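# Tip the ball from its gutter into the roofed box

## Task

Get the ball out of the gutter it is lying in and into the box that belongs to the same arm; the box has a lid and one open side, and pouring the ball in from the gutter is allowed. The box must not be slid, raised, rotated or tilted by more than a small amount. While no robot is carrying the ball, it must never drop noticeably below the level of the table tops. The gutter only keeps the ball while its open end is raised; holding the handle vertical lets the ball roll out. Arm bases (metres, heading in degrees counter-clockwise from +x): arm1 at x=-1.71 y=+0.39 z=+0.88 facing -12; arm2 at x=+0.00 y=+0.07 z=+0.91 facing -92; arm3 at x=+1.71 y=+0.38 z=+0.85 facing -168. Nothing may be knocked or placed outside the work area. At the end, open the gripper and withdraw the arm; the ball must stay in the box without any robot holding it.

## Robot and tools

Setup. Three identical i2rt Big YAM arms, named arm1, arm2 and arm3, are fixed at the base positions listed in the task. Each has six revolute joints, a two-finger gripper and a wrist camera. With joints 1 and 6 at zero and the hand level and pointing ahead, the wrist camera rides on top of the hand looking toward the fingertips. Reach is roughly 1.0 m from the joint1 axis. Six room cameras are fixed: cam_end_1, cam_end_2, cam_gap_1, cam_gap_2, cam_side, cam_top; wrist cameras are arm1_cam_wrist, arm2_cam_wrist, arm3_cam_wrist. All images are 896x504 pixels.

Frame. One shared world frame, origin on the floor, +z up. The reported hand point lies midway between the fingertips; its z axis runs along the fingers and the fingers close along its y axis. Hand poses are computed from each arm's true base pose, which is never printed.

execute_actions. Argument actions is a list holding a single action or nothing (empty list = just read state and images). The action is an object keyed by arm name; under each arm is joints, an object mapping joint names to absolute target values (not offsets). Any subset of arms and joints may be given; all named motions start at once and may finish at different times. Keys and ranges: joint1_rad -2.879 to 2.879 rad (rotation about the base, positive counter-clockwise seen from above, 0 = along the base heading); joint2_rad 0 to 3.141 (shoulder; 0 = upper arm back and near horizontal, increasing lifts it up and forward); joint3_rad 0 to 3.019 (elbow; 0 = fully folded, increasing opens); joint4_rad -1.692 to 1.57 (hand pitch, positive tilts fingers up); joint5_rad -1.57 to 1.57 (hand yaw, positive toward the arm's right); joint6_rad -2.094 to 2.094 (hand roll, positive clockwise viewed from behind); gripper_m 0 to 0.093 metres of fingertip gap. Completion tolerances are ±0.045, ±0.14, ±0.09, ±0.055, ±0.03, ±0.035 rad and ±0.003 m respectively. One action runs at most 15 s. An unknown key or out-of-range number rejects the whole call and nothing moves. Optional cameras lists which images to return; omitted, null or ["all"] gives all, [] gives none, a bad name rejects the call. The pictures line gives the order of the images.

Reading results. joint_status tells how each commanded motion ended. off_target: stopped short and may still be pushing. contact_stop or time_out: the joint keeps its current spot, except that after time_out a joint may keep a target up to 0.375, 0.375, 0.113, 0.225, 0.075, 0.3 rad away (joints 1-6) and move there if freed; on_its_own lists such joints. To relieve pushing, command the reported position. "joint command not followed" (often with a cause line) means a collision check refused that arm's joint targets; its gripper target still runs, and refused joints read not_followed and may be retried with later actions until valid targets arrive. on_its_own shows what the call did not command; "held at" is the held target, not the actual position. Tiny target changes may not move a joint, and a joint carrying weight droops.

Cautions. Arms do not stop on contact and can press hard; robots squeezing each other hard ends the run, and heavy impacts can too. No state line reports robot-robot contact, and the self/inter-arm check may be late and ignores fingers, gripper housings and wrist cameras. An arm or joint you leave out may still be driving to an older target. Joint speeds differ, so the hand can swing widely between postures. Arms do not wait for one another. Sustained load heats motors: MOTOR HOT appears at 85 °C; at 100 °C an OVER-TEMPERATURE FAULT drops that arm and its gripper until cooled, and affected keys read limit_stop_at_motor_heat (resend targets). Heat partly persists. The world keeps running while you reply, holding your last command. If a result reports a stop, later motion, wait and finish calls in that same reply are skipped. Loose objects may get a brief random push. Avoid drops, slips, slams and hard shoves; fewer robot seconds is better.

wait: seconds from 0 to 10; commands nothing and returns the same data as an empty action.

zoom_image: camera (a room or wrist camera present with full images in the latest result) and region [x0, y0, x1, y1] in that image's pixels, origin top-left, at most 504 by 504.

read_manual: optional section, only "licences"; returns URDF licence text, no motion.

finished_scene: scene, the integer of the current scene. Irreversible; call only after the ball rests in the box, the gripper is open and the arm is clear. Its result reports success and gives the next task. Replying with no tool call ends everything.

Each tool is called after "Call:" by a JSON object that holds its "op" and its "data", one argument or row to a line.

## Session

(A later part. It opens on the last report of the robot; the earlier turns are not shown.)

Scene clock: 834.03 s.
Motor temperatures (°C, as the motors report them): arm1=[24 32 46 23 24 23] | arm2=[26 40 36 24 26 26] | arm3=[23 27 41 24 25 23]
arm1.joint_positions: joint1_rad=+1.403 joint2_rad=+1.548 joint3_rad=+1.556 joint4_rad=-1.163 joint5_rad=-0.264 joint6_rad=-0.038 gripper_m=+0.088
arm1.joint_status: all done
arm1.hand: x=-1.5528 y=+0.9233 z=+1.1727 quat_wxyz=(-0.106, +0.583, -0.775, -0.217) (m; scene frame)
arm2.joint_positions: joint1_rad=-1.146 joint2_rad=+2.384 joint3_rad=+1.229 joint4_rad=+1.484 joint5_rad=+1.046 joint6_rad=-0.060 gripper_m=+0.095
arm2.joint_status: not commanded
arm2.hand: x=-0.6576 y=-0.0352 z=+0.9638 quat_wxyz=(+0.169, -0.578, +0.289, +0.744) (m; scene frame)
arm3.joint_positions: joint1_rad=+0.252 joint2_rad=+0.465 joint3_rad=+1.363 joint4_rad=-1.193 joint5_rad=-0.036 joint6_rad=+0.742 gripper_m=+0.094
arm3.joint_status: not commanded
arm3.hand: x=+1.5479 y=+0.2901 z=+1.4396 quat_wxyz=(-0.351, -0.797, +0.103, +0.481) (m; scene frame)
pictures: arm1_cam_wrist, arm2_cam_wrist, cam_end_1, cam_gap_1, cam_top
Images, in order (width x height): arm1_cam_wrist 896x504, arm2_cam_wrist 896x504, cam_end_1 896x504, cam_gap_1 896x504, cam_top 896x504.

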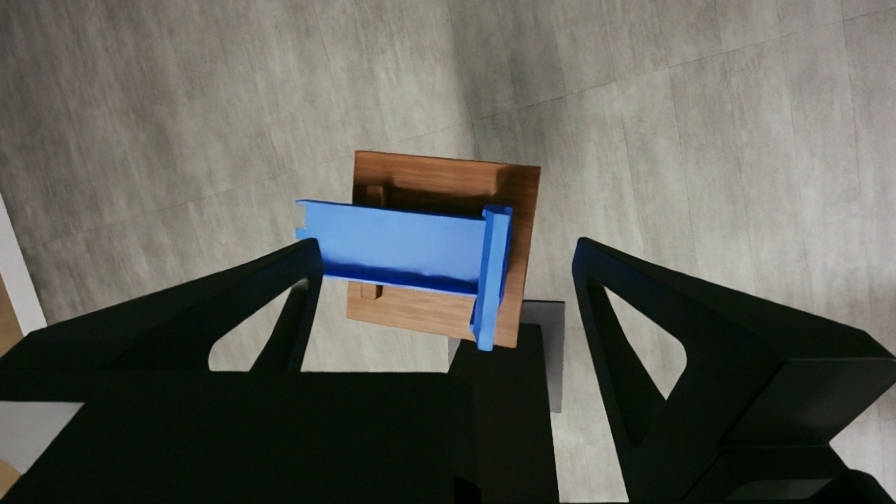

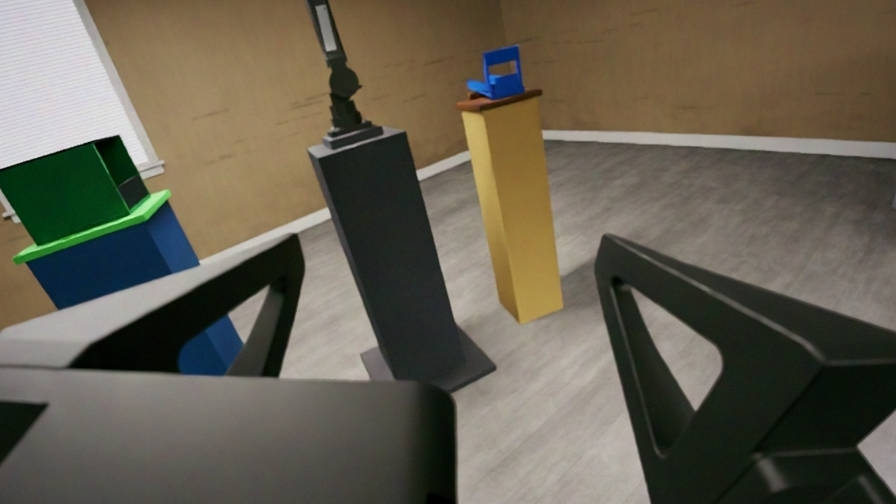

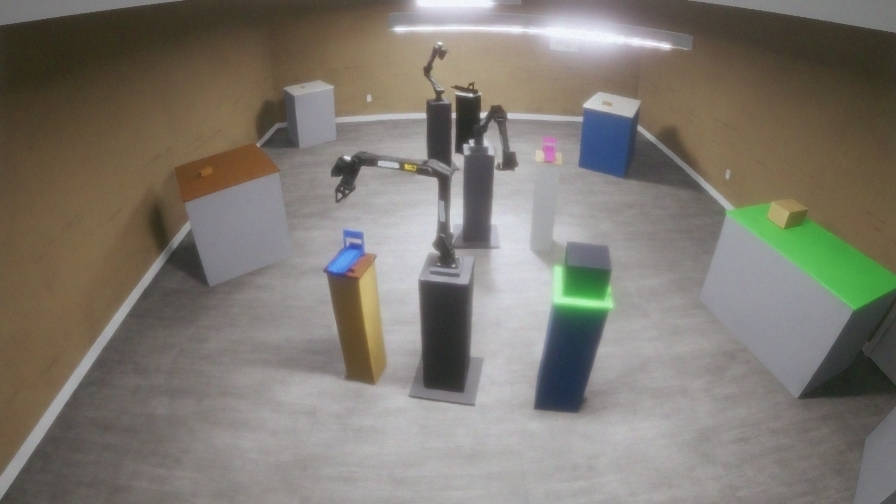

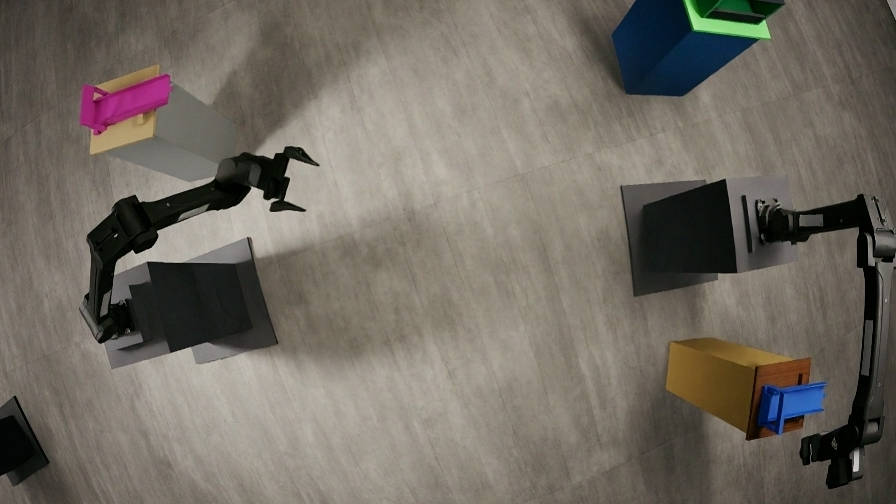

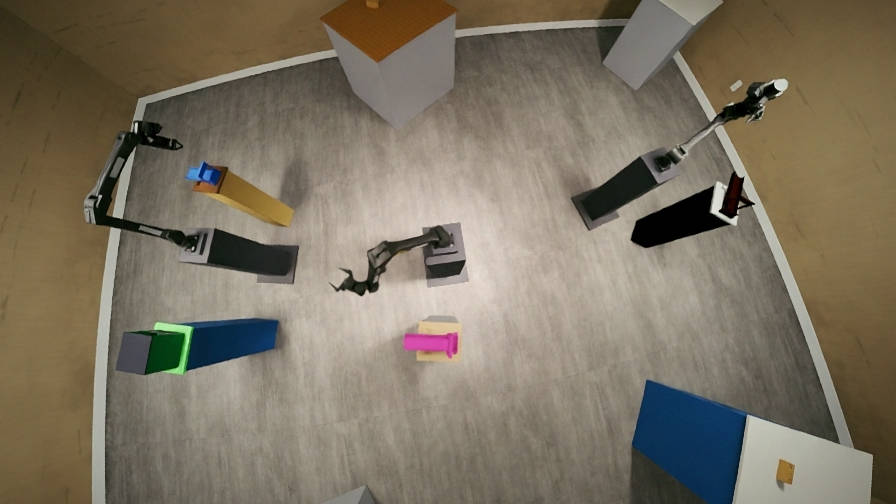

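The ball is in the box, the gutter is back on its table, and the arm is clear.

Call:
{"op": "finished_scene", "data": {
  "scene": 2
}}

The scene is finished: the task was done.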